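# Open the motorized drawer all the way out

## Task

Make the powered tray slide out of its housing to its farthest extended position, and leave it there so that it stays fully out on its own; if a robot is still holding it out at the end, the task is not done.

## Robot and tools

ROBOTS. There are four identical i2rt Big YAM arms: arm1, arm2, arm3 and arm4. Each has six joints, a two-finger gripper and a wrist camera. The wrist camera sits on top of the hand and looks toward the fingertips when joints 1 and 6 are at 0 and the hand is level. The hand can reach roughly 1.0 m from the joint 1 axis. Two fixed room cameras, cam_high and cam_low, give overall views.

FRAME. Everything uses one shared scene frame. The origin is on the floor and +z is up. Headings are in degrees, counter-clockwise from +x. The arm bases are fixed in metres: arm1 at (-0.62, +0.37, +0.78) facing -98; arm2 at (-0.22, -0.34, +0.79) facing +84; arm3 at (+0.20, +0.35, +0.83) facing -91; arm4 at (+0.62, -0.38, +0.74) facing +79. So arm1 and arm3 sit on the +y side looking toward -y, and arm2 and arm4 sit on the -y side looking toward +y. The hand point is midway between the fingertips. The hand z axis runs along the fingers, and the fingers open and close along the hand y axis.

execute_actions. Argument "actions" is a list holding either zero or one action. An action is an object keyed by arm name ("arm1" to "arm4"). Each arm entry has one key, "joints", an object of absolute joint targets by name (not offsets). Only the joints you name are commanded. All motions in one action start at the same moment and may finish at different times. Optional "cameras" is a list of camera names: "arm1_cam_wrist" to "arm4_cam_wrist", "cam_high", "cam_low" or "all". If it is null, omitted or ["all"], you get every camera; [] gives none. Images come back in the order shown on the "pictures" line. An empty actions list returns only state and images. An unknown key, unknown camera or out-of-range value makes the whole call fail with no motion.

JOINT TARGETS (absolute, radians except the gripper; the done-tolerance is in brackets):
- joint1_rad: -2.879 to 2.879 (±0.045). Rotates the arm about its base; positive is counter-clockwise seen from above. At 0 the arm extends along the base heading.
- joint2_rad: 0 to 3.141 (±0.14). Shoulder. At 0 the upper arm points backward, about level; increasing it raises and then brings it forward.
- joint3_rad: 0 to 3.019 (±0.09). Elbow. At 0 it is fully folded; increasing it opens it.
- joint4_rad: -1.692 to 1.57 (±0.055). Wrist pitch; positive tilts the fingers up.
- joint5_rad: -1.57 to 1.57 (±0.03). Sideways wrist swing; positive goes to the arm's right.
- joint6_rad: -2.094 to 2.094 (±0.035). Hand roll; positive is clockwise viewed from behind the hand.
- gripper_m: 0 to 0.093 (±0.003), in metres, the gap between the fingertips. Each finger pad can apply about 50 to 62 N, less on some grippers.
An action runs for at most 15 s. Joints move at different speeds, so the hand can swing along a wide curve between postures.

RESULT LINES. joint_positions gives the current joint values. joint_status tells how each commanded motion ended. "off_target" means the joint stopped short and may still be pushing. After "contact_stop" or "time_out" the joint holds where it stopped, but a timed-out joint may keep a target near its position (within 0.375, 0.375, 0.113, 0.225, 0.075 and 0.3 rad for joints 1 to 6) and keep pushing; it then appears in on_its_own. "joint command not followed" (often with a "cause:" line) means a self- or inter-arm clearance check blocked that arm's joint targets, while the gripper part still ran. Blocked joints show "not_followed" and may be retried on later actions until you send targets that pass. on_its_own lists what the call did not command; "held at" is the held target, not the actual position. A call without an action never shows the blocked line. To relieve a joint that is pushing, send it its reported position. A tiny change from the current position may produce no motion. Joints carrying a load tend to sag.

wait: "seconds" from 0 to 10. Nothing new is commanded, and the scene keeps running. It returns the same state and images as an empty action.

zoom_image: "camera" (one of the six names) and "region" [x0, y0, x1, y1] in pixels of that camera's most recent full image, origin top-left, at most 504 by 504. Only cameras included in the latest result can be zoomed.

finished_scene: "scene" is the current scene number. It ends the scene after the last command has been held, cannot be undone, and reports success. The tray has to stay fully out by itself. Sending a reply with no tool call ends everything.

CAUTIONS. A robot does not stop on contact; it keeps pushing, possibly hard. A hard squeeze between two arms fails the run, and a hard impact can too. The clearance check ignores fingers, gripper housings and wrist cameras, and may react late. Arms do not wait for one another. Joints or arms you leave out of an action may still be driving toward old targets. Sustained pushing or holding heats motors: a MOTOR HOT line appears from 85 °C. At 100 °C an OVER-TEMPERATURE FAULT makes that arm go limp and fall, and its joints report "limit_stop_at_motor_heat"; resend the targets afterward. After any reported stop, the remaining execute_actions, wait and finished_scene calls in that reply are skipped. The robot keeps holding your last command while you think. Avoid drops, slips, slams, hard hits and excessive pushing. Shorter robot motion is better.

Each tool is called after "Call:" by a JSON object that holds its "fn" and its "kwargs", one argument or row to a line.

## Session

Call:
{"fn": "execute_actions", "kwargs": {
  "actions": []
}}

Scene clock: 0.00 s.
Motor temperatures (°C, as the motors report them): arm1=[22 21 22 20 21 19] | arm2=[19 21 23 21 20 22] | arm3=[22 20 22 20 21 20] | arm4=[20 22 24 18 21 20]
arm1.joint_positions: joint1_rad=+0.699 joint2_rad=+0.329 joint3_rad=+1.350 joint4_rad=-1.434 joint5_rad=+0.024 joint6_rad=-0.729 gripper_m=+0.094
arm1.joint_status: not commanded
arm1.hand: x=-0.5664 y=+0.2753 z=+1.3192 quat_wxyz=(-0.347, -0.122, -0.829, +0.421) (m; scene frame)
arm2.joint_positions: joint1_rad=-0.811 joint2_rad=+0.412 joint3_rad=+1.526 joint4_rad=-1.418 joint5_rad=-0.109 joint6_rad=-0.468 gripper_m=+0.094
arm2.joint_status: not commanded
arm2.hand: x=-0.1400 y=-0.2645 z=+1.4012 quat_wxyz=(-0.581, +0.453, -0.668, -0.104) (m; scene frame)
arm3.joint_positions: joint1_rad=+0.785 joint2_rad=+0.280 joint3_rad=+1.521 joint4_rad=-1.158 joint5_rad=-0.084 joint6_rad=-0.389 gripper_m=+0.095
arm3.joint_status: not commanded
arm3.hand: x=+0.2469 y=+0.3218 z=+1.5079 quat_wxyz=(-0.620, -0.105, -0.675, +0.385) (m; scene frame)
arm4.joint_positions: joint1_rad=-0.444 joint2_rad=+0.474 joint3_rad=+1.340 joint4_rad=-1.406 joint5_rad=-0.042 joint6_rad=-0.072 gripper_m=+0.094
arm4.joint_status: not commanded
arm4.hand: x=+0.7099 y=-0.2326 z=+1.2689 quat_wxyz=(-0.444, +0.431, -0.755, -0.216) (m; scene frame)
pictures: arm1_cam_wrist, arm2_cam_wrist, arm3_cam_wrist, arm4_cam_wrist, cam_high, cam_low
Images, in order (width x height): arm1_cam_wrist 504x504, arm2_cam_wrist 504x504, arm3_cam_wrist 504x504, arm4_cam_wrist 504x504, cam_high 504x504, cam_low 504x504.

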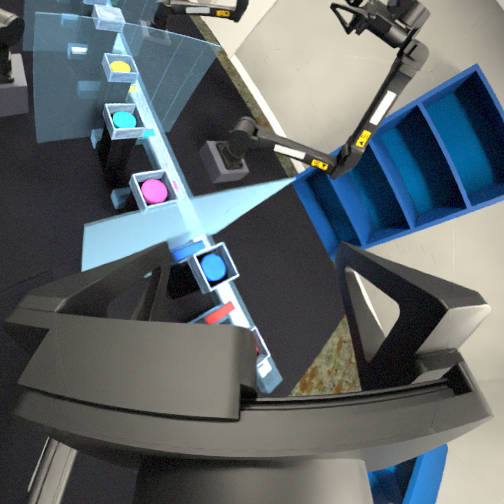

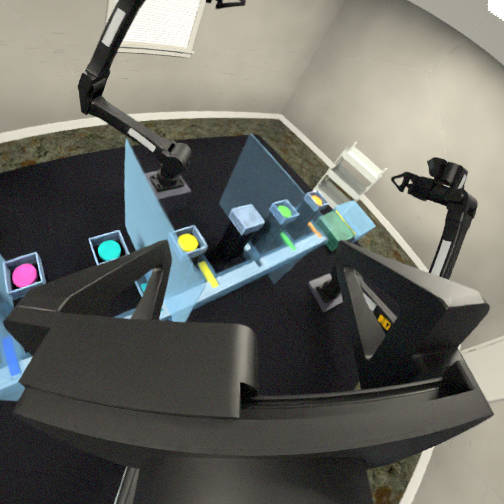

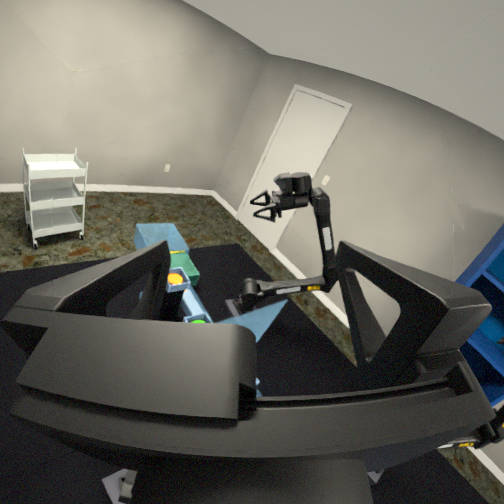

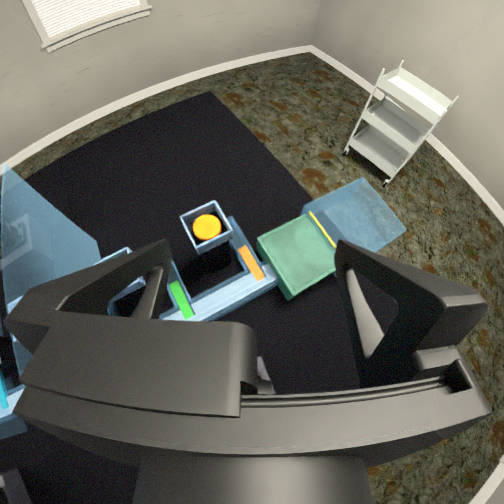

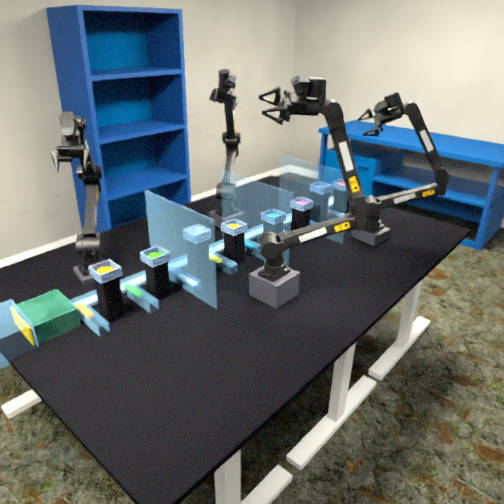

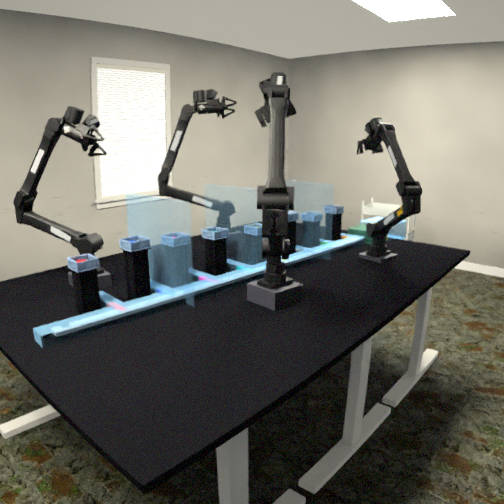

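Call:
{"fn": "execute_actions", "kwargs": {
  "actions": [
    {"arm1":{"joints":{"joint1_rad":0.27,"joint2_rad":1.24,"joint3_rad":1.255,"joint4_rad":-1.57,"joint5_rad":0,"joint6_rad":0,"gripper_m":0}},"arm2":{"joints":{"joint1_rad":-0.09,"joint2_rad":1.325,"joint3_rad":1.285,"joint4_rad":-1.52,"joint5_rad":0,"joint6_rad":0,"gripper_m":0}},"arm3":{"joints":{"joint1_rad":-0.33,"joint2_rad":1.227,"joint3_rad":1.10,"joint4_rad":-1.43,"joint5_rad":0,"joint6_rad":0,"gripper_m":0}},"arm4":{"joints":{"joint1_rad":-0.088,"joint2_rad":1.43,"joint3_rad":1.535,"joint4_rad":-1.64,"joint5_rad":0,"joint6_rad":0,"gripper_m":0}}}
  ]
}}

Scene clock: 5.27 s.
Motor temperatures (°C, as the motors report them): arm1=[22 22 22 20 21 19] | arm2=[19 21 23 21 20 22] | arm3=[22 20 22 20 21 20] | arm4=[20 22 25 18 21 20]
arm1.joint_positions: joint1_rad=+0.278 joint2_rad=+1.239 joint3_rad=+1.249 joint4_rad=-1.556 joint5_rad=+0.000 joint6_rad=-0.018 gripper_m=+0.000
arm1.joint_status: all done
arm1.hand: x=-0.5709 y=+0.0249 z=+1.0433 quat_wxyz=(-0.009, -0.647, -0.763, +0.007) (m; scene frame)
arm2.joint_positions: joint1_rad=-0.087 joint2_rad=+1.314 joint3_rad=+1.288 joint4_rad=-1.506 joint5_rad=+0.001 joint6_rad=-0.015 gripper_m=+0.000
arm2.joint_status: all done
arm2.hand: x=-0.1431 y=+0.0351 z=+1.0473 quat_wxyz=(-0.012, +0.642, -0.767, -0.019) (m; scene frame)
arm3.joint_positions: joint1_rad=-0.331 joint2_rad=+1.230 joint3_rad=+1.084 joint4_rad=-1.421 joint5_rad=-0.002 joint6_rad=-0.013 gripper_m=+0.001
arm3.joint_status: all done
arm3.hand: x=+0.0853 y=+0.0286 z=+1.0348 quat_wxyz=(+0.006, -0.813, -0.582, +0.005) (m; scene frame)
arm4.joint_positions: joint1_rad=-0.091 joint2_rad=+1.454 joint3_rad=+1.507 joint4_rad=-1.626 joint5_rad=-0.002 joint6_rad=-0.012 gripper_m=+0.000
arm4.joint_status: all done
arm4.hand: x=+0.7351 y=+0.0304 z=+1.0279 quat_wxyz=(-0.002, +0.604, -0.797, +0.007) (m; scene frame)
pictures: arm1_cam_wrist, arm2_cam_wrist, arm3_cam_wrist, arm4_cam_wrist, cam_high, cam_low
Images, in order (width x height): arm1_cam_wrist 504x504, arm2_cam_wrist 504x504, arm3_cam_wrist 504x504, arm4_cam_wrist 504x504, cam_high 504x504, cam_low 504x504.

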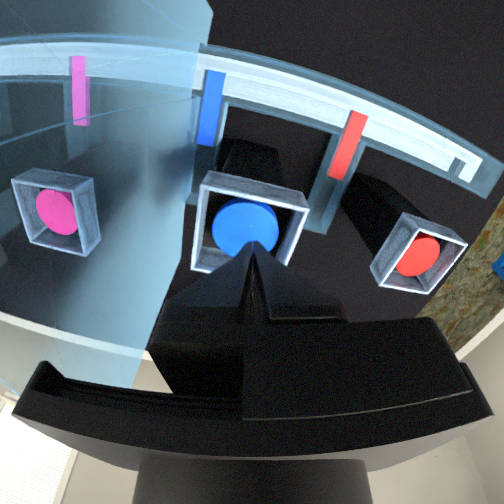

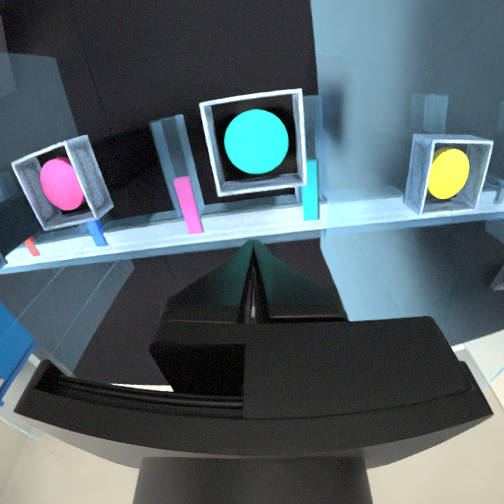

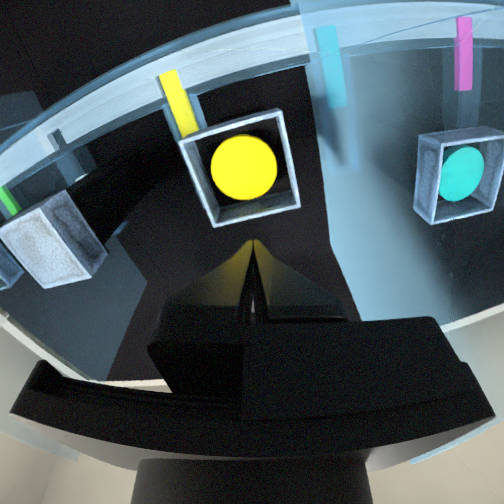

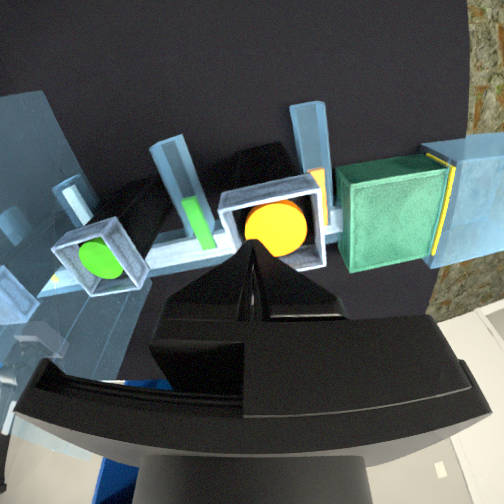

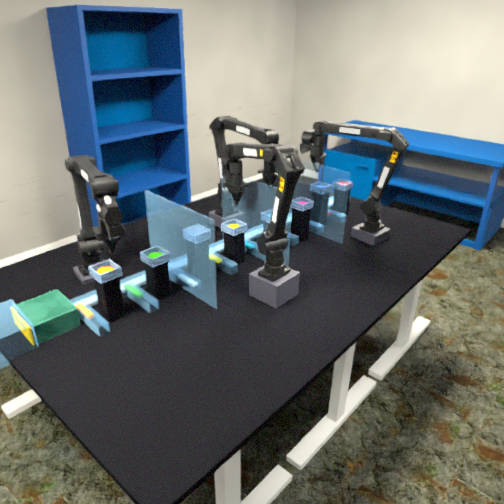

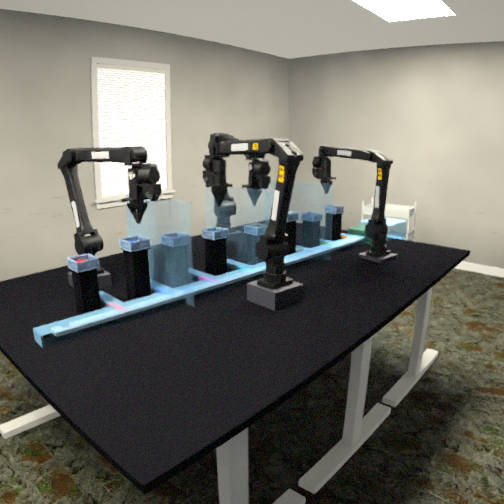

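Call:
{"fn": "zoom_image", "kwargs": {
  "camera": "arm1_cam_wrist",
  "region": [180, 150, 480, 300]
}}

Call:
{"fn": "zoom_image", "kwargs": {
  "camera": "arm4_cam_wrist",
  "region": [40, 150, 340, 300]
}}

Call:
{"fn": "zoom_image", "kwargs": {
  "camera": "arm2_cam_wrist",
  "region": [10, 80, 310, 230]
}}

Call:
{"fn": "zoom_image", "kwargs": {
  "camera": "arm3_cam_wrist",
  "region": [100, 90, 400, 240]
}}

Region (180, 150, 480, 300) of arm1_cam_wrist's 504x504 image, scaled by 1.680, with more detail than that image has.

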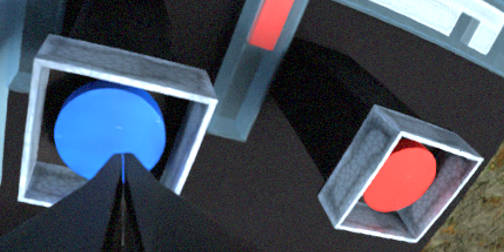

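Region (40, 150, 340, 300) of arm4_cam_wrist's 504x504 image, scaled by 1.680, with more detail than that image has.

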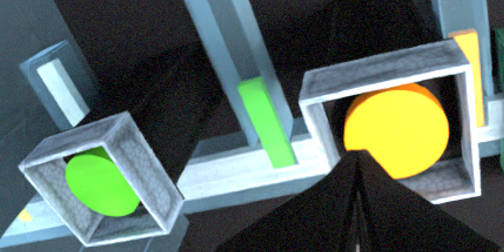

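Region (10, 80, 310, 230) of arm2_cam_wrist's 504x504 image, scaled by 1.680, with more detail than that image has.

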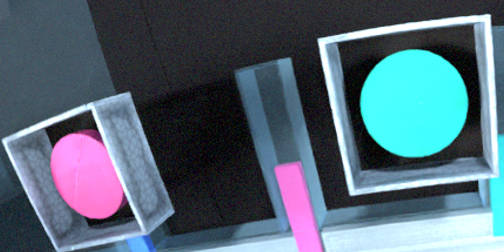

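Region (100, 90, 400, 240) of arm3_cam_wrist's 504x504 image, scaled by 1.680, with more detail than that image has.

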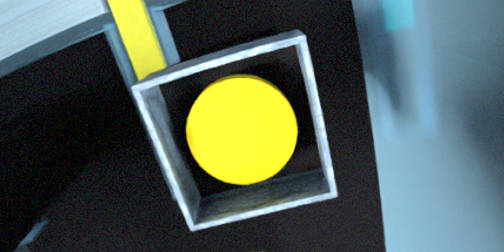

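Call:
{"fn": "execute_actions", "kwargs": {
  "actions": [
    {"arm1":{"joints":{"joint1_rad":0.303,"joint2_rad":1.19,"joint3_rad":0.918,"joint4_rad":-1.305}},"arm2":{"joints":{"joint1_rad":-0.097,"joint2_rad":1.514,"joint3_rad":1.074,"joint4_rad":-1.14}},"arm3":{"joints":{"joint1_rad":-0.303,"joint2_rad":1.365,"joint3_rad":0.83,"joint4_rad":-1.045}},"arm4":{"joints":{"joint1_rad":-0.148,"joint2_rad":1.356,"joint3_rad":1.079,"joint4_rad":-1.283}}}
  ],
  "cameras": ["arm1_cam_wrist","arm2_cam_wrist","arm3_cam_wrist","arm4_cam_wrist"]
}}

Scene clock: 20.33 s.
Motor temperatures (°C, as the motors report them): arm1=[22 22 24 20 21 19] | arm2=[19 22 25 21 20 22] | arm3=[22 20 25 20 21 20] | arm4=[20 23 28 18 21 20]
arm1.joint_positions: joint1_rad=+0.292 joint2_rad=+1.169 joint3_rad=+0.962 joint4_rad=-1.315 joint5_rad=+0.000 joint6_rad=-0.017 gripper_m=+0.000
arm1.joint_status: all done
arm1.hand: x=-0.5707 y=+0.0544 z=+0.9560 quat_wxyz=(-0.017, -0.642, -0.767, +0.014) (m; scene frame)
arm2.joint_positions: joint1_rad=-0.088 joint2_rad=+1.475 joint3_rad=+1.098 joint4_rad=-1.163 joint5_rad=+0.000 joint6_rad=-0.014 gripper_m=+0.000
arm2.joint_status: all done
arm2.hand: x=-0.1382 y=+0.0681 z=+0.9164 quat_wxyz=(-0.008, +0.641, -0.767, -0.016) (m; scene frame)
arm3.joint_positions: joint1_rad=-0.308 joint2_rad=+1.342 joint3_rad=+0.855 joint4_rad=-1.065 joint5_rad=-0.004 joint6_rad=-0.013 gripper_m=+0.001
arm3.joint_status: all done
arm3.hand: x=+0.0892 y=+0.0208 z=+0.9162 quat_wxyz=(+0.000, -0.806, -0.591, +0.011) (m; scene frame)
arm4.joint_positions: joint1_rad=-0.152 joint2_rad=+1.324 joint3_rad=+1.123 joint4_rad=-1.294 joint5_rad=-0.001 joint6_rad=-0.011 gripper_m=+0.000
arm4.joint_status: all done
arm4.hand: x=+0.7484 y=-0.0142 z=+0.9322 quat_wxyz=(-0.034, +0.579, -0.815, -0.015) (m; scene frame)
pictures: arm1_cam_wrist, arm2_cam_wrist, arm3_cam_wrist, arm4_cam_wrist
Images, in order (width x height): arm1_cam_wrist 504x504, arm2_cam_wrist 504x504, arm3_cam_wrist 504x504, arm4_cam_wrist 504x504.

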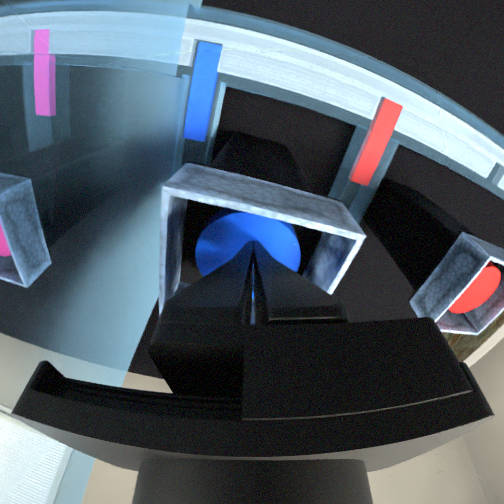

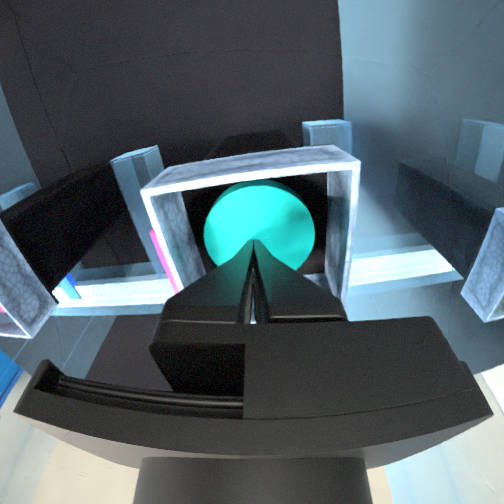

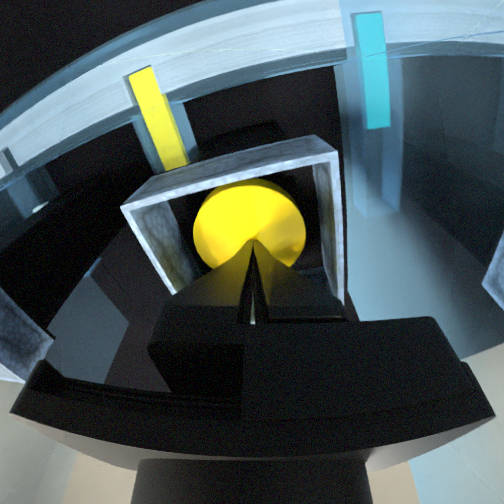

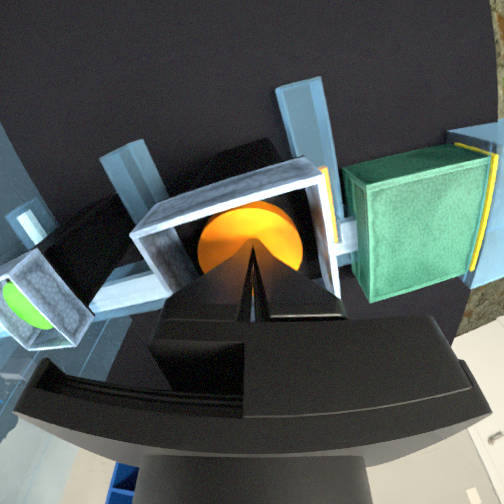

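All four are pressing. Waiting to measure latch rates.

Call:
{"fn": "wait", "kwargs": {
  "seconds": 10
}}

Scene clock: 30.90 s.
Motor temperatures (°C, as the motors report them): arm1=[22 22 23 20 21 19] | arm2=[19 22 25 21 20 22] | arm3=[22 20 24 20 21 20] | arm4=[20 22 27 18 21 20]
arm1.joint_positions: joint1_rad=+0.292 joint2_rad=+1.169 joint3_rad=+0.962 joint4_rad=-1.315 joint5_rad=+0.000 joint6_rad=-0.017 gripper_m=+0.000
arm1.joint_status: all done
arm1.hand: x=-0.5707 y=+0.0544 z=+0.9560 quat_wxyz=(-0.017, -0.642, -0.767, +0.014) (m; scene frame)
arm2.joint_positions: joint1_rad=-0.088 joint2_rad=+1.475 joint3_rad=+1.098 joint4_rad=-1.163 joint5_rad=+0.000 joint6_rad=-0.014 gripper_m=+0.000
arm2.joint_status: all done
arm2.hand: x=-0.1382 y=+0.0681 z=+0.9164 quat_wxyz=(-0.008, +0.641, -0.767, -0.016) (m; scene frame)
arm3.joint_positions: joint1_rad=-0.308 joint2_rad=+1.342 joint3_rad=+0.855 joint4_rad=-1.065 joint5_rad=-0.004 joint6_rad=-0.013 gripper_m=+0.001
arm3.joint_status: all done
arm3.hand: x=+0.0892 y=+0.0208 z=+0.9162 quat_wxyz=(+0.000, -0.806, -0.591, +0.011) (m; scene frame)
arm4.joint_positions: joint1_rad=-0.152 joint2_rad=+1.324 joint3_rad=+1.123 joint4_rad=-1.294 joint5_rad=-0.001 joint6_rad=-0.011 gripper_m=+0.000
arm4.joint_status: all done
arm4.hand: x=+0.7484 y=-0.0142 z=+0.9322 quat_wxyz=(-0.034, +0.579, -0.815, -0.015) (m; scene frame)
wait: 10.00 s; at rest from the start
pictures: arm1_cam_wrist, arm2_cam_wrist, arm3_cam_wrist, arm4_cam_wrist, cam_high, cam_low
Images, in order (width x height): arm1_cam_wrist 504x504, arm2_cam_wrist 504x504, arm3_cam_wrist 504x504, arm4_cam_wrist 504x504, cam_high 504x504, cam_low 504x504.

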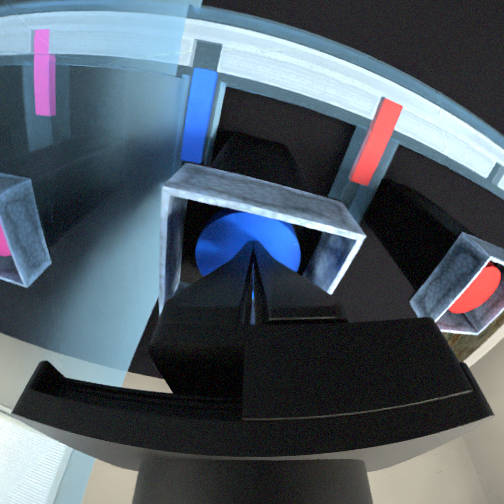

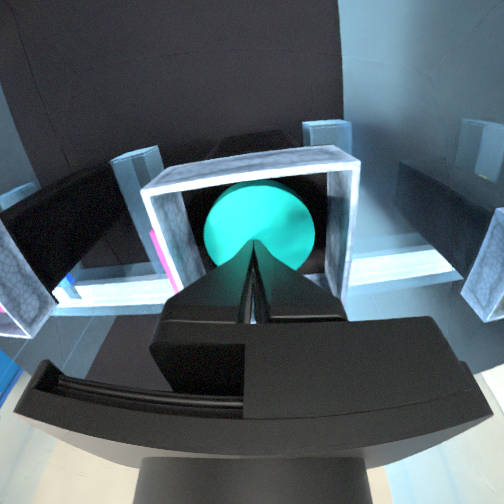

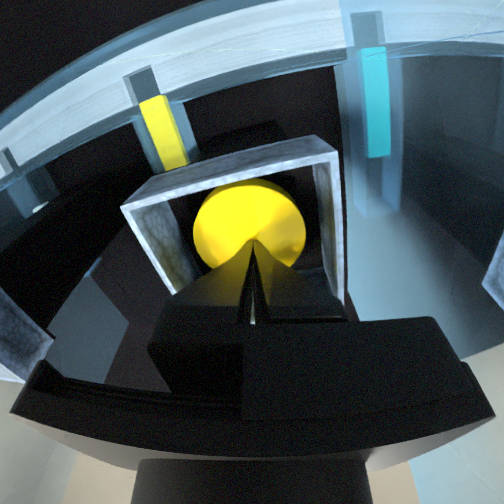

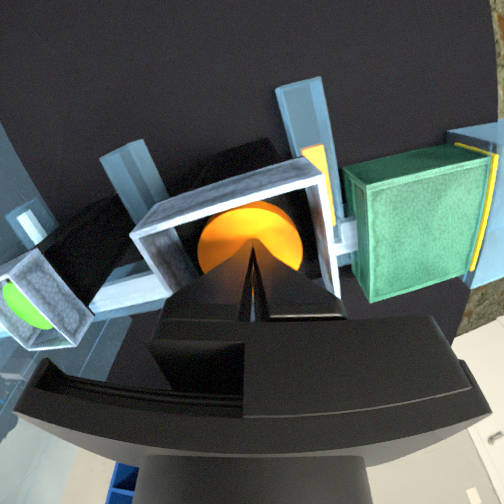

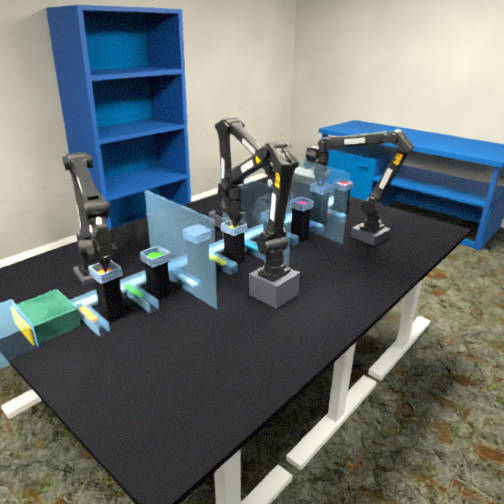

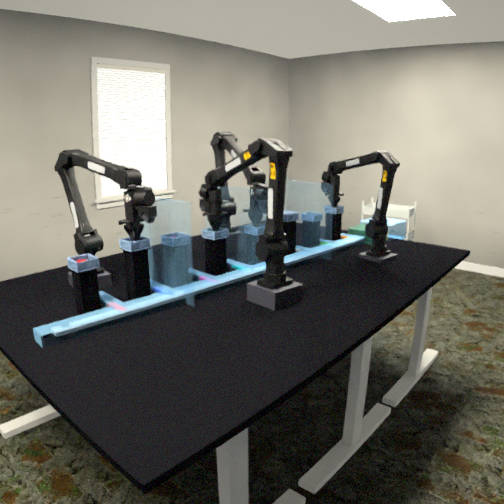

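Call:
{"fn": "wait", "kwargs": {
  "seconds": 8
}}

Scene clock: 48.90 s.
Motor temperatures (°C, as the motors report them): arm1=[22 22 23 20 21 19] | arm2=[19 22 25 21 20 22] | arm3=[22 20 24 20 21 20] | arm4=[20 22 26 18 21 20]
arm1.joint_positions: joint1_rad=+0.292 joint2_rad=+1.169 joint3_rad=+0.962 joint4_rad=-1.315 joint5_rad=+0.000 joint6_rad=-0.017 gripper_m=+0.000
arm1.joint_status: all done
arm1.hand: x=-0.5707 y=+0.0544 z=+0.9560 quat_wxyz=(-0.017, -0.642, -0.767, +0.014) (m; scene frame)
arm2.joint_positions: joint1_rad=-0.088 joint2_rad=+1.475 joint3_rad=+1.098 joint4_rad=-1.163 joint5_rad=+0.000 joint6_rad=-0.014 gripper_m=+0.000
arm2.joint_status: all done
arm2.hand: x=-0.1382 y=+0.0681 z=+0.9164 quat_wxyz=(-0.008, +0.641, -0.767, -0.016) (m; scene frame)
arm3.joint_positions: joint1_rad=-0.308 joint2_rad=+1.342 joint3_rad=+0.855 joint4_rad=-1.065 joint5_rad=-0.004 joint6_rad=-0.013 gripper_m=+0.001
arm3.joint_status: all done
arm3.hand: x=+0.0892 y=+0.0208 z=+0.9162 quat_wxyz=(+0.000, -0.806, -0.591, +0.011) (m; scene frame)
arm4.joint_positions: joint1_rad=-0.152 joint2_rad=+1.324 joint3_rad=+1.123 joint4_rad=-1.294 joint5_rad=-0.001 joint6_rad=-0.011 gripper_m=+0.000
arm4.joint_status: all done
arm4.hand: x=+0.7484 y=-0.0142 z=+0.9322 quat_wxyz=(-0.034, +0.579, -0.815, -0.015) (m; scene frame)
wait: 8.00 s; at rest from the start
pictures: arm1_cam_wrist, arm2_cam_wrist, arm3_cam_wrist, arm4_cam_wrist, cam_high, cam_low
Images, in order (width x height): arm1_cam_wrist 504x504, arm2_cam_wrist 504x504, arm3_cam_wrist 504x504, arm4_cam_wrist 504x504, cam_high 504x504, cam_low 504x504.

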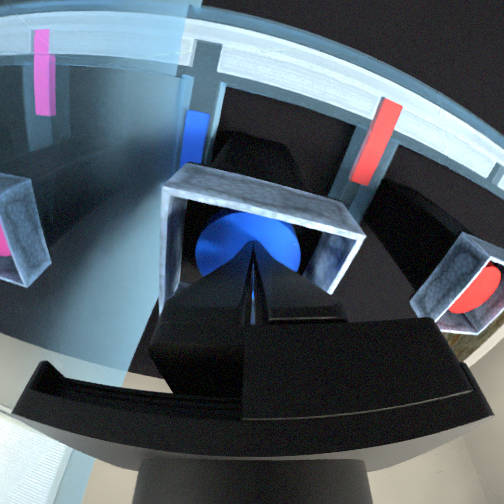

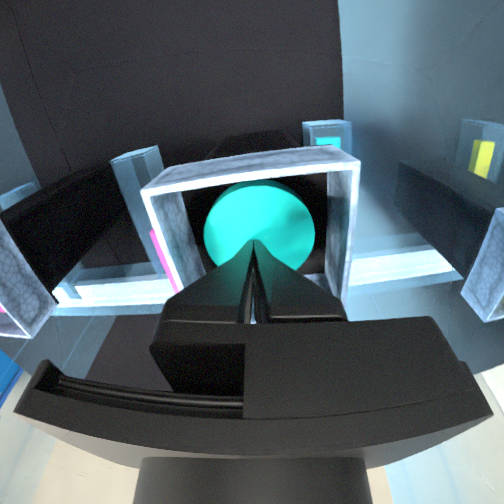

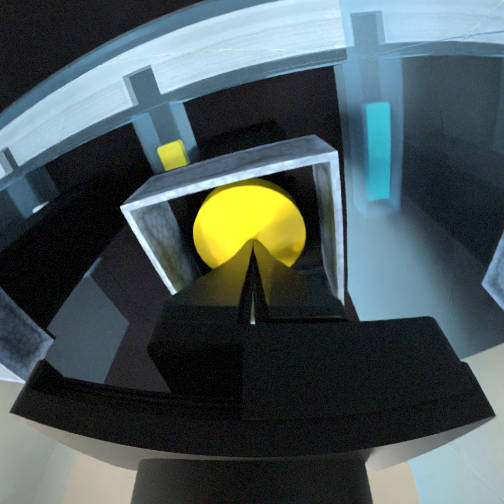

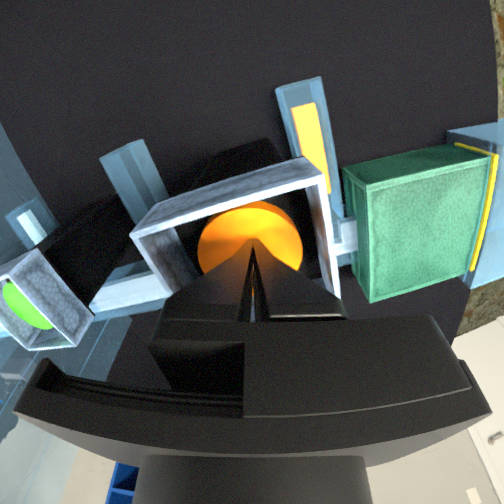

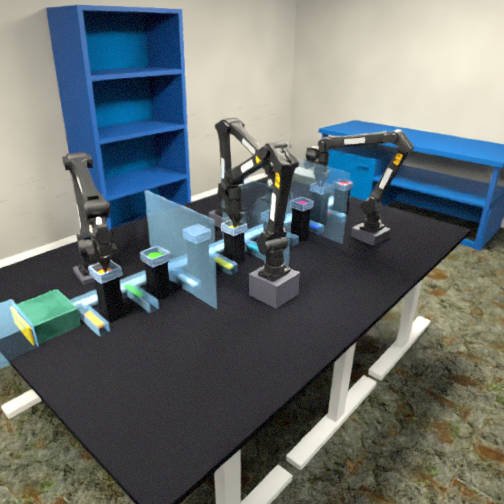

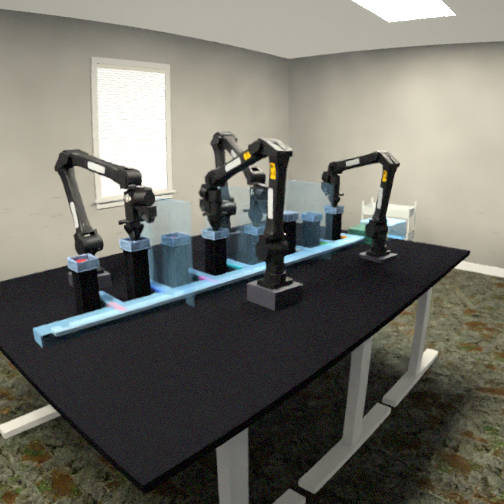

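Call:
{"fn": "wait", "kwargs": {
  "seconds": 6
}}

Call:
{"fn": "execute_actions", "kwargs": {
  "actions": [
    {"arm1":{"joints":{"joint2_rad":1.19,"joint3_rad":1.155,"joint4_rad":-1.485}},"arm2":{"joints":{"joint2_rad":1.48,"joint3_rad":1.37,"joint4_rad":-1.425}},"arm4":{"joints":{"joint2_rad":1.35,"joint3_rad":1.385,"joint4_rad":-1.555}}}
  ],
  "cameras": []
}}

Call:
{"fn": "execute_actions", "kwargs": {
  "actions": [
    {"arm1":{"joints":{"joint1_rad":-0.366,"joint2_rad":1.235,"joint3_rad":1.195}},"arm2":{"joints":{"joint1_rad":0.40}},"arm4":{"joints":{"joint1_rad":0.415}}}
  ],
  "cameras": ["arm1_cam_wrist","arm2_cam_wrist","arm4_cam_wrist"]
}}

Scene clock: 56.60 s.
Motor temperatures (°C, as the motors report them): arm1=[22 22 23 20 21 19] | arm2=[19 22 25 21 20 22] | arm3=[22 20 24 20 21 20] | arm4=[20 22 26 18 21 20]
arm1.joint_positions: joint1_rad=+0.292 joint2_rad=+1.169 joint3_rad=+0.962 joint4_rad=-1.315 joint5_rad=+0.000 joint6_rad=-0.017 gripper_m=+0.000
arm1.joint_status: all done
arm1.hand: x=-0.5707 y=+0.0544 z=+0.9560 quat_wxyz=(-0.017, -0.642, -0.767, +0.014) (m; scene frame)
arm2.joint_positions: joint1_rad=-0.088 joint2_rad=+1.475 joint3_rad=+1.098 joint4_rad=-1.163 joint5_rad=+0.000 joint6_rad=-0.014 gripper_m=+0.000
arm2.joint_status: all done
arm2.hand: x=-0.1382 y=+0.0681 z=+0.9164 quat_wxyz=(-0.008, +0.641, -0.767, -0.016) (m; scene frame)
arm3.joint_positions: joint1_rad=-0.308 joint2_rad=+1.342 joint3_rad=+0.855 joint4_rad=-1.065 joint5_rad=-0.004 joint6_rad=-0.013 gripper_m=+0.001
arm3.joint_status: all done
arm3.hand: x=+0.0892 y=+0.0208 z=+0.9162 quat_wxyz=(+0.000, -0.806, -0.591, +0.011) (m; scene frame)
arm4.joint_positions: joint1_rad=-0.152 joint2_rad=+1.324 joint3_rad=+1.123 joint4_rad=-1.294 joint5_rad=-0.001 joint6_rad=-0.011 gripper_m=+0.000
arm4.joint_status: all done
arm4.hand: x=+0.7484 y=-0.0142 z=+0.9322 quat_wxyz=(-0.034, +0.579, -0.815, -0.015) (m; scene frame)
wait: 6.00 s; at rest from the start
pictures: arm1_cam_wrist, arm2_cam_wrist, arm3_cam_wrist, arm4_cam_wrist, cam_high, cam_low
Images, in order (width x height): arm1_cam_wrist 504x504, arm2_cam_wrist 504x504, arm3_cam_wrist 504x504, arm4_cam_wrist 504x504, cam_high 504x504, cam_low 504x504.

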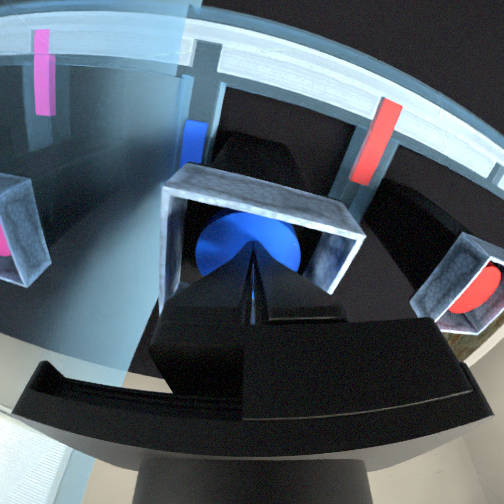

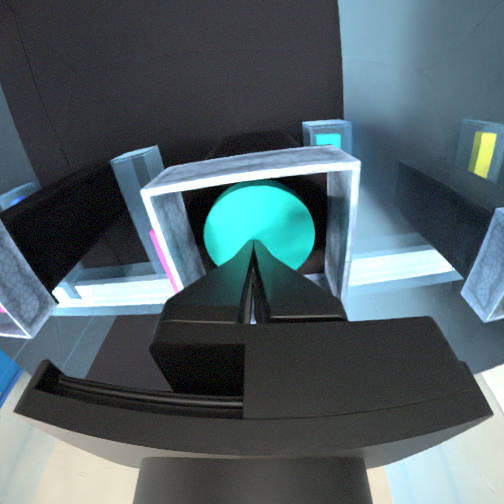

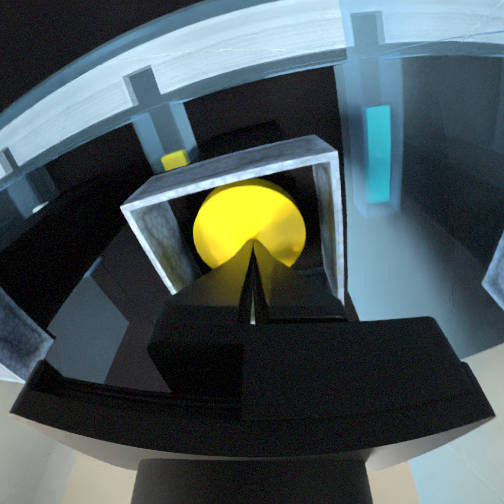

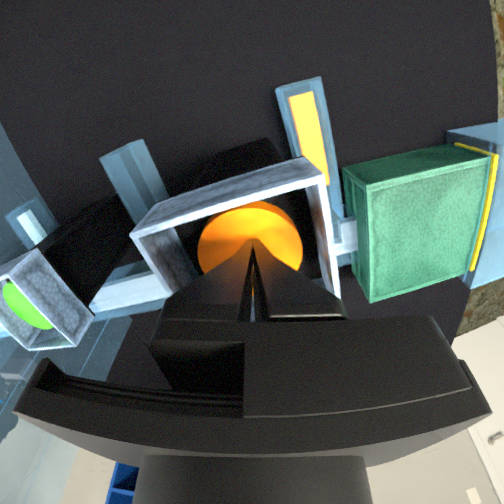

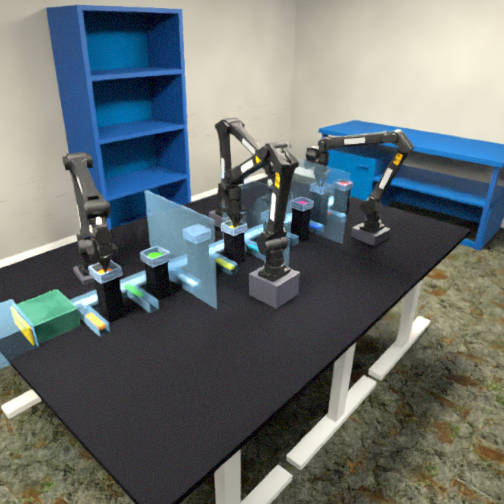

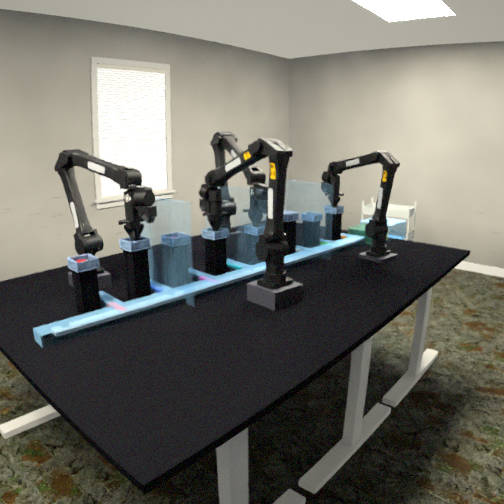

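Scene clock: 57.67 s.
Motor temperatures (°C, as the motors report them): arm1=[22 22 23 20 21 19] | arm2=[19 22 25 21 20 22] | arm3=[22 20 24 20 21 20] | arm4=[20 22 26 18 21 20]
arm1.joint_positions: joint1_rad=+0.292 joint2_rad=+1.175 joint3_rad=+1.109 joint4_rad=-1.471 joint5_rad=+0.000 joint6_rad=-0.017 gripper_m=+0.000
arm1.joint_status: all done
arm1.hand: x=-0.5698 y=+0.0484 z=+1.0094 quat_wxyz=(-0.012, -0.642, -0.767, +0.009) (m; scene frame)
arm2.joint_positions: joint1_rad=-0.088 joint2_rad=+1.473 joint3_rad=+1.334 joint4_rad=-1.410 joint5_rad=+0.000 joint6_rad=-0.014 gripper_m=+0.000
arm2.joint_status: all done
arm2.hand: x=-0.1331 y=+0.0873 z=+1.0038 quat_wxyz=(-0.004, +0.641, -0.767, -0.013) (m; scene frame)
arm3.joint_positions: joint1_rad=-0.308 joint2_rad=+1.342 joint3_rad=+0.855 joint4_rad=-1.065 joint5_rad=-0.004 joint6_rad=-0.013 gripper_m=+0.001
arm3.joint_status: not commanded
arm3.hand: x=+0.0892 y=+0.0208 z=+0.9162 quat_wxyz=(+0.000, -0.806, -0.591, +0.011) (m; scene frame)
arm4.joint_positions: joint1_rad=-0.152 joint2_rad=+1.342 joint3_rad=+1.342 joint4_rad=-1.541 joint5_rad=-0.001 joint6_rad=-0.011 gripper_m=+0.000
arm4.joint_status: all done
arm4.hand: x=+0.7485 y=-0.0107 z=+1.0083 quat_wxyz=(-0.015, +0.579, -0.815, -0.002) (m; scene frame)
pictures: none
No camera images: the call's "cameras" was empty. Leave "cameras" out to get every camera's image.

Scene clock: 58.93 s.
Motor temperatures (°C, as the motors report them): arm1=[22 22 23 20 21 19] | arm2=[19 22 26 21 20 22] | arm3=[22 20 24 20 21 20] | arm4=[20 22 27 18 21 20]
arm1.joint_positions: joint1_rad=-0.361 joint2_rad=+1.227 joint3_rad=+1.139 joint4_rad=-1.474 joint5_rad=+0.000 joint6_rad=-0.016 gripper_m=+0.000
arm1.joint_status: all done
arm1.hand: x=-0.7832 y=+0.0722 z=+1.0047 quat_wxyz=(-0.001, -0.854, -0.520, +0.002) (m; scene frame)
arm2.joint_positions: joint1_rad=+0.408 joint2_rad=+1.473 joint3_rad=+1.334 joint4_rad=-1.410 joint5_rad=-0.001 joint6_rad=-0.013 gripper_m=+0.000
arm2.joint_status: all done
arm2.hand: x=-0.3470 y=+0.0757 z=+1.0069 quat_wxyz=(-0.004, +0.809, -0.587, -0.016) (m; scene frame)
arm3.joint_positions: joint1_rad=-0.308 joint2_rad=+1.342 joint3_rad=+0.855 joint4_rad=-1.065 joint5_rad=-0.004 joint6_rad=-0.013 gripper_m=+0.001
arm3.joint_status: not commanded
arm3.hand: x=+0.0892 y=+0.0208 z=+0.9162 quat_wxyz=(+0.000, -0.806, -0.591, +0.011) (m; scene frame)
arm4.joint_positions: joint1_rad=+0.422 joint2_rad=+1.342 joint3_rad=+1.342 joint4_rad=-1.541 joint5_rad=+0.000 joint6_rad=-0.010 gripper_m=+0.000
arm4.joint_status: all done
arm4.hand: x=+0.5275 y=+0.0029 z=+1.0051 quat_wxyz=(-0.010, +0.786, -0.619, -0.004) (m; scene frame)
pictures: arm1_cam_wrist, arm2_cam_wrist, arm4_cam_wrist
Images, in order (width x height): arm1_cam_wrist 504x504, arm2_cam_wrist 504x504, arm4_cam_wrist 504x504.

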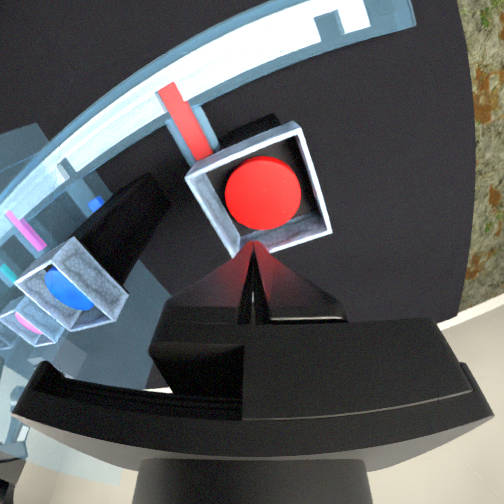

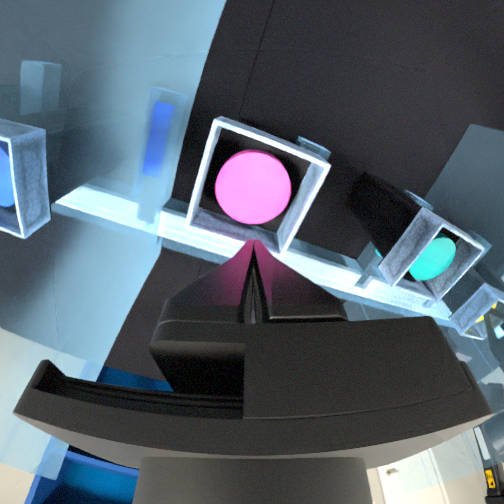

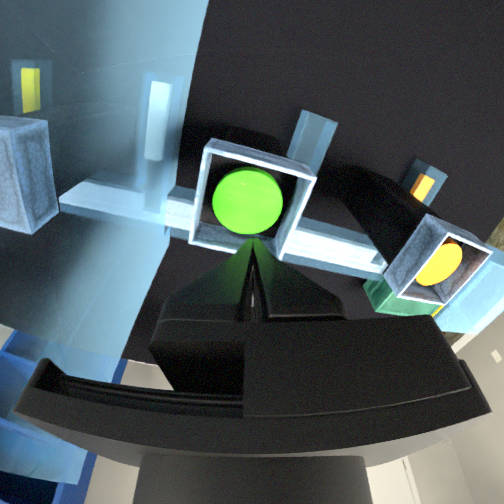

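Call:
{"fn": "execute_actions", "kwargs": {
  "actions": [
    {"arm1":{"joints":{"joint1_rad":-0.39,"joint2_rad":1.278,"joint3_rad":0.91,"joint4_rad":-1.21}},"arm2":{"joints":{"joint2_rad":1.575,"joint3_rad":1.15,"joint4_rad":-1.16}},"arm4":{"joints":{"joint1_rad":0.435,"joint2_rad":1.362,"joint3_rad":1.045,"joint4_rad":-1.245}}}
  ],
  "cameras": ["arm1_cam_wrist","arm2_cam_wrist","arm4_cam_wrist"]
}}

Scene clock: 63.70 s.
Motor temperatures (°C, as the motors report them): arm1=[22 22 25 20 21 19] | arm2=[19 22 27 21 20 22] | arm3=[22 20 24 20 21 20] | arm4=[20 22 28 18 21 20]
arm1.joint_positions: joint1_rad=-0.380 joint2_rad=+1.254 joint3_rad=+0.948 joint4_rad=-1.237 joint5_rad=-0.001 joint6_rad=-0.016 gripper_m=+0.000
arm1.joint_status: all done
arm1.hand: x=-0.7879 y=+0.0766 z=+0.9248 quat_wxyz=(-0.006, -0.859, -0.512, +0.010) (m; scene frame)
arm2.joint_positions: joint1_rad=+0.408 joint2_rad=+1.535 joint3_rad=+1.185 joint4_rad=-1.183 joint5_rad=-0.001 joint6_rad=-0.013 gripper_m=+0.000
arm2.joint_status: all done
arm2.hand: x=-0.3507 y=+0.0839 z=+0.9262 quat_wxyz=(-0.008, +0.809, -0.587, -0.023) (m; scene frame)
arm3.joint_positions: joint1_rad=-0.308 joint2_rad=+1.342 joint3_rad=+0.855 joint4_rad=-1.065 joint5_rad=-0.004 joint6_rad=-0.013 gripper_m=+0.001
arm3.joint_status: not commanded
arm3.hand: x=+0.0892 y=+0.0208 z=+0.9162 quat_wxyz=(+0.000, -0.806, -0.591, +0.011) (m; scene frame)
arm4.joint_positions: joint1_rad=+0.429 joint2_rad=+1.327 joint3_rad=+1.088 joint4_rad=-1.265 joint5_rad=+0.000 joint6_rad=-0.010 gripper_m=+0.000
arm4.joint_status: all done
arm4.hand: x=+0.5279 y=-0.0056 z=+0.9150 quat_wxyz=(-0.022, +0.788, -0.616, -0.019) (m; scene frame)
pictures: arm1_cam_wrist, arm2_cam_wrist, arm4_cam_wrist
Images, in order (width x height): arm1_cam_wrist 504x504, arm2_cam_wrist 504x504, arm4_cam_wrist 504x504.

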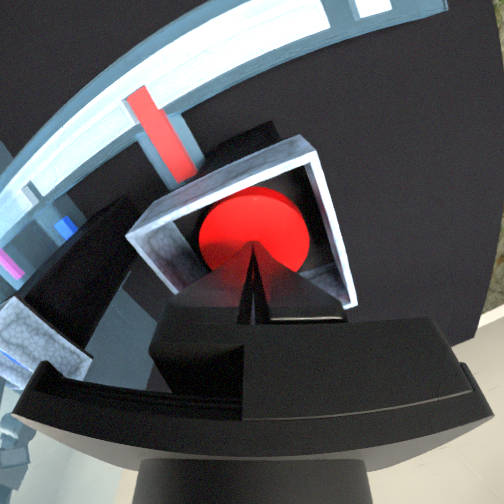

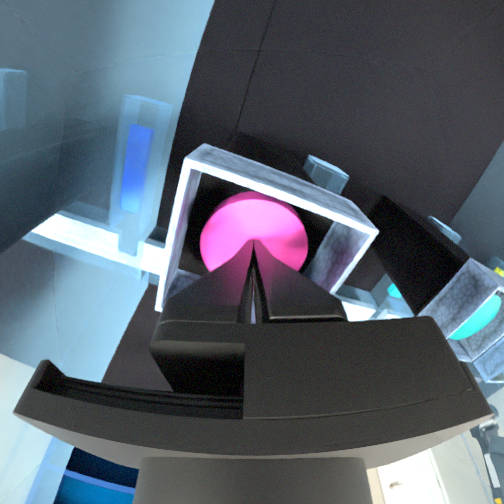

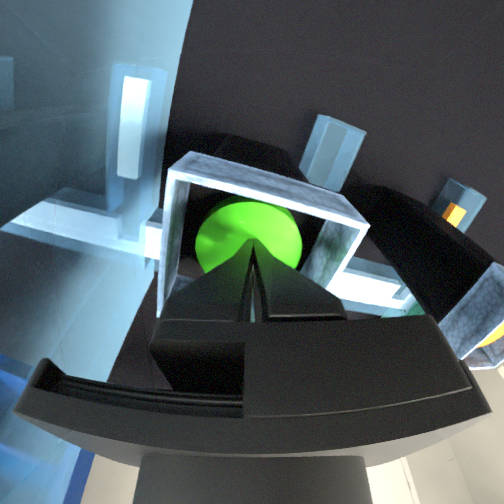

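All pressed; holding while the second set retracts.

Call:
{"fn": "wait", "kwargs": {
  "seconds": 10
}}

Scene clock: 74.07 s.
Motor temperatures (°C, as the motors report them): arm1=[22 22 24 20 21 19] | arm2=[19 22 26 21 20 22] | arm3=[22 20 24 20 21 20] | arm4=[20 22 27 18 21 20]
arm1.joint_positions: joint1_rad=-0.380 joint2_rad=+1.254 joint3_rad=+0.948 joint4_rad=-1.237 joint5_rad=-0.001 joint6_rad=-0.016 gripper_m=+0.000
arm1.joint_status: all done
arm1.hand: x=-0.7879 y=+0.0766 z=+0.9248 quat_wxyz=(-0.006, -0.859, -0.512, +0.010) (m; scene frame)
arm2.joint_positions: joint1_rad=+0.408 joint2_rad=+1.535 joint3_rad=+1.185 joint4_rad=-1.183 joint5_rad=-0.001 joint6_rad=-0.013 gripper_m=+0.000
arm2.joint_status: all done
arm2.hand: x=-0.3507 y=+0.0839 z=+0.9262 quat_wxyz=(-0.008, +0.809, -0.587, -0.023) (m; scene frame)
arm3.joint_positions: joint1_rad=-0.308 joint2_rad=+1.342 joint3_rad=+0.855 joint4_rad=-1.065 joint5_rad=-0.004 joint6_rad=-0.013 gripper_m=+0.001
arm3.joint_status: not commanded
arm3.hand: x=+0.0892 y=+0.0208 z=+0.9162 quat_wxyz=(+0.000, -0.806, -0.591, +0.011) (m; scene frame)
arm4.joint_positions: joint1_rad=+0.429 joint2_rad=+1.327 joint3_rad=+1.088 joint4_rad=-1.265 joint5_rad=+0.000 joint6_rad=-0.010 gripper_m=+0.000
arm4.joint_status: all done
arm4.hand: x=+0.5279 y=-0.0056 z=+0.9150 quat_wxyz=(-0.022, +0.788, -0.616, -0.019) (m; scene frame)
wait: 10.00 s; at rest from the start
pictures: arm1_cam_wrist, arm2_cam_wrist, arm3_cam_wrist, arm4_cam_wrist, cam_high, cam_low
Images, in order (width x height): arm1_cam_wrist 504x504, arm2_cam_wrist 504x504, arm3_cam_wrist 504x504, arm4_cam_wrist 504x504, cam_high 504x504, cam_low 504x504.

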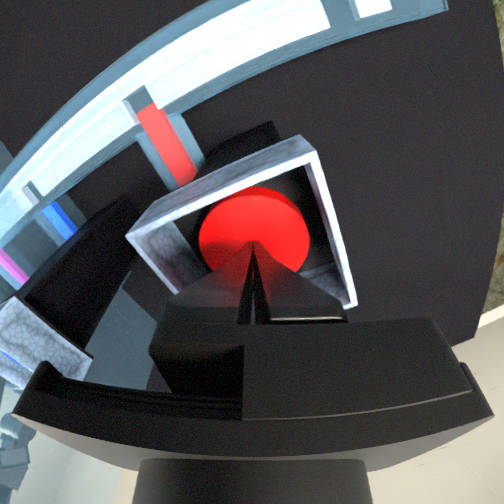

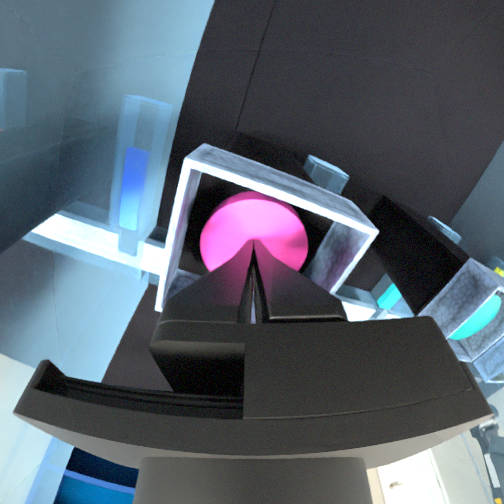

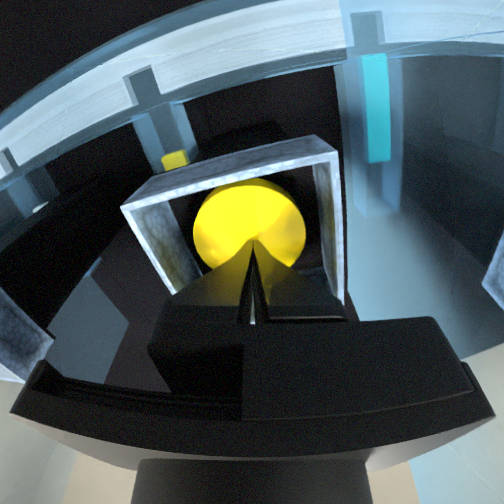

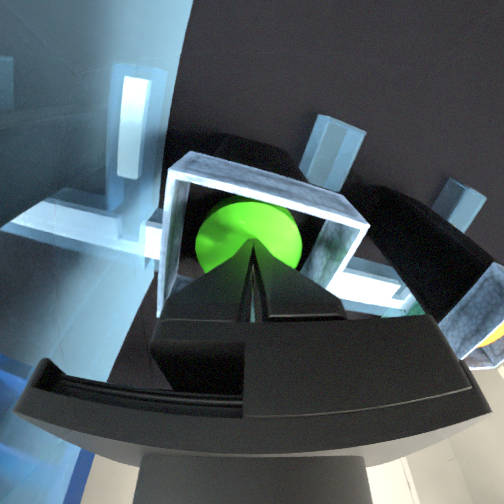

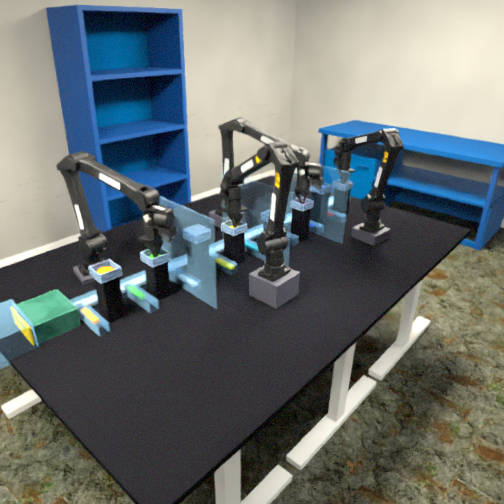

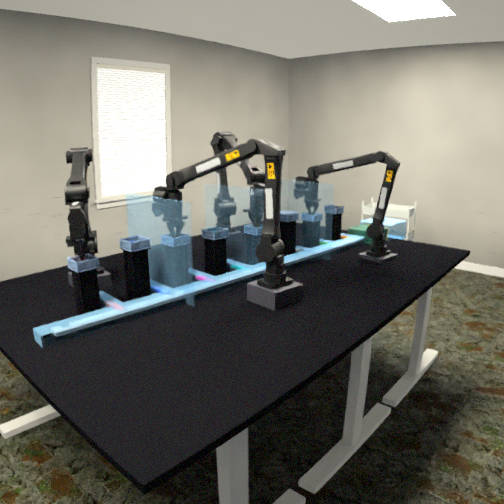

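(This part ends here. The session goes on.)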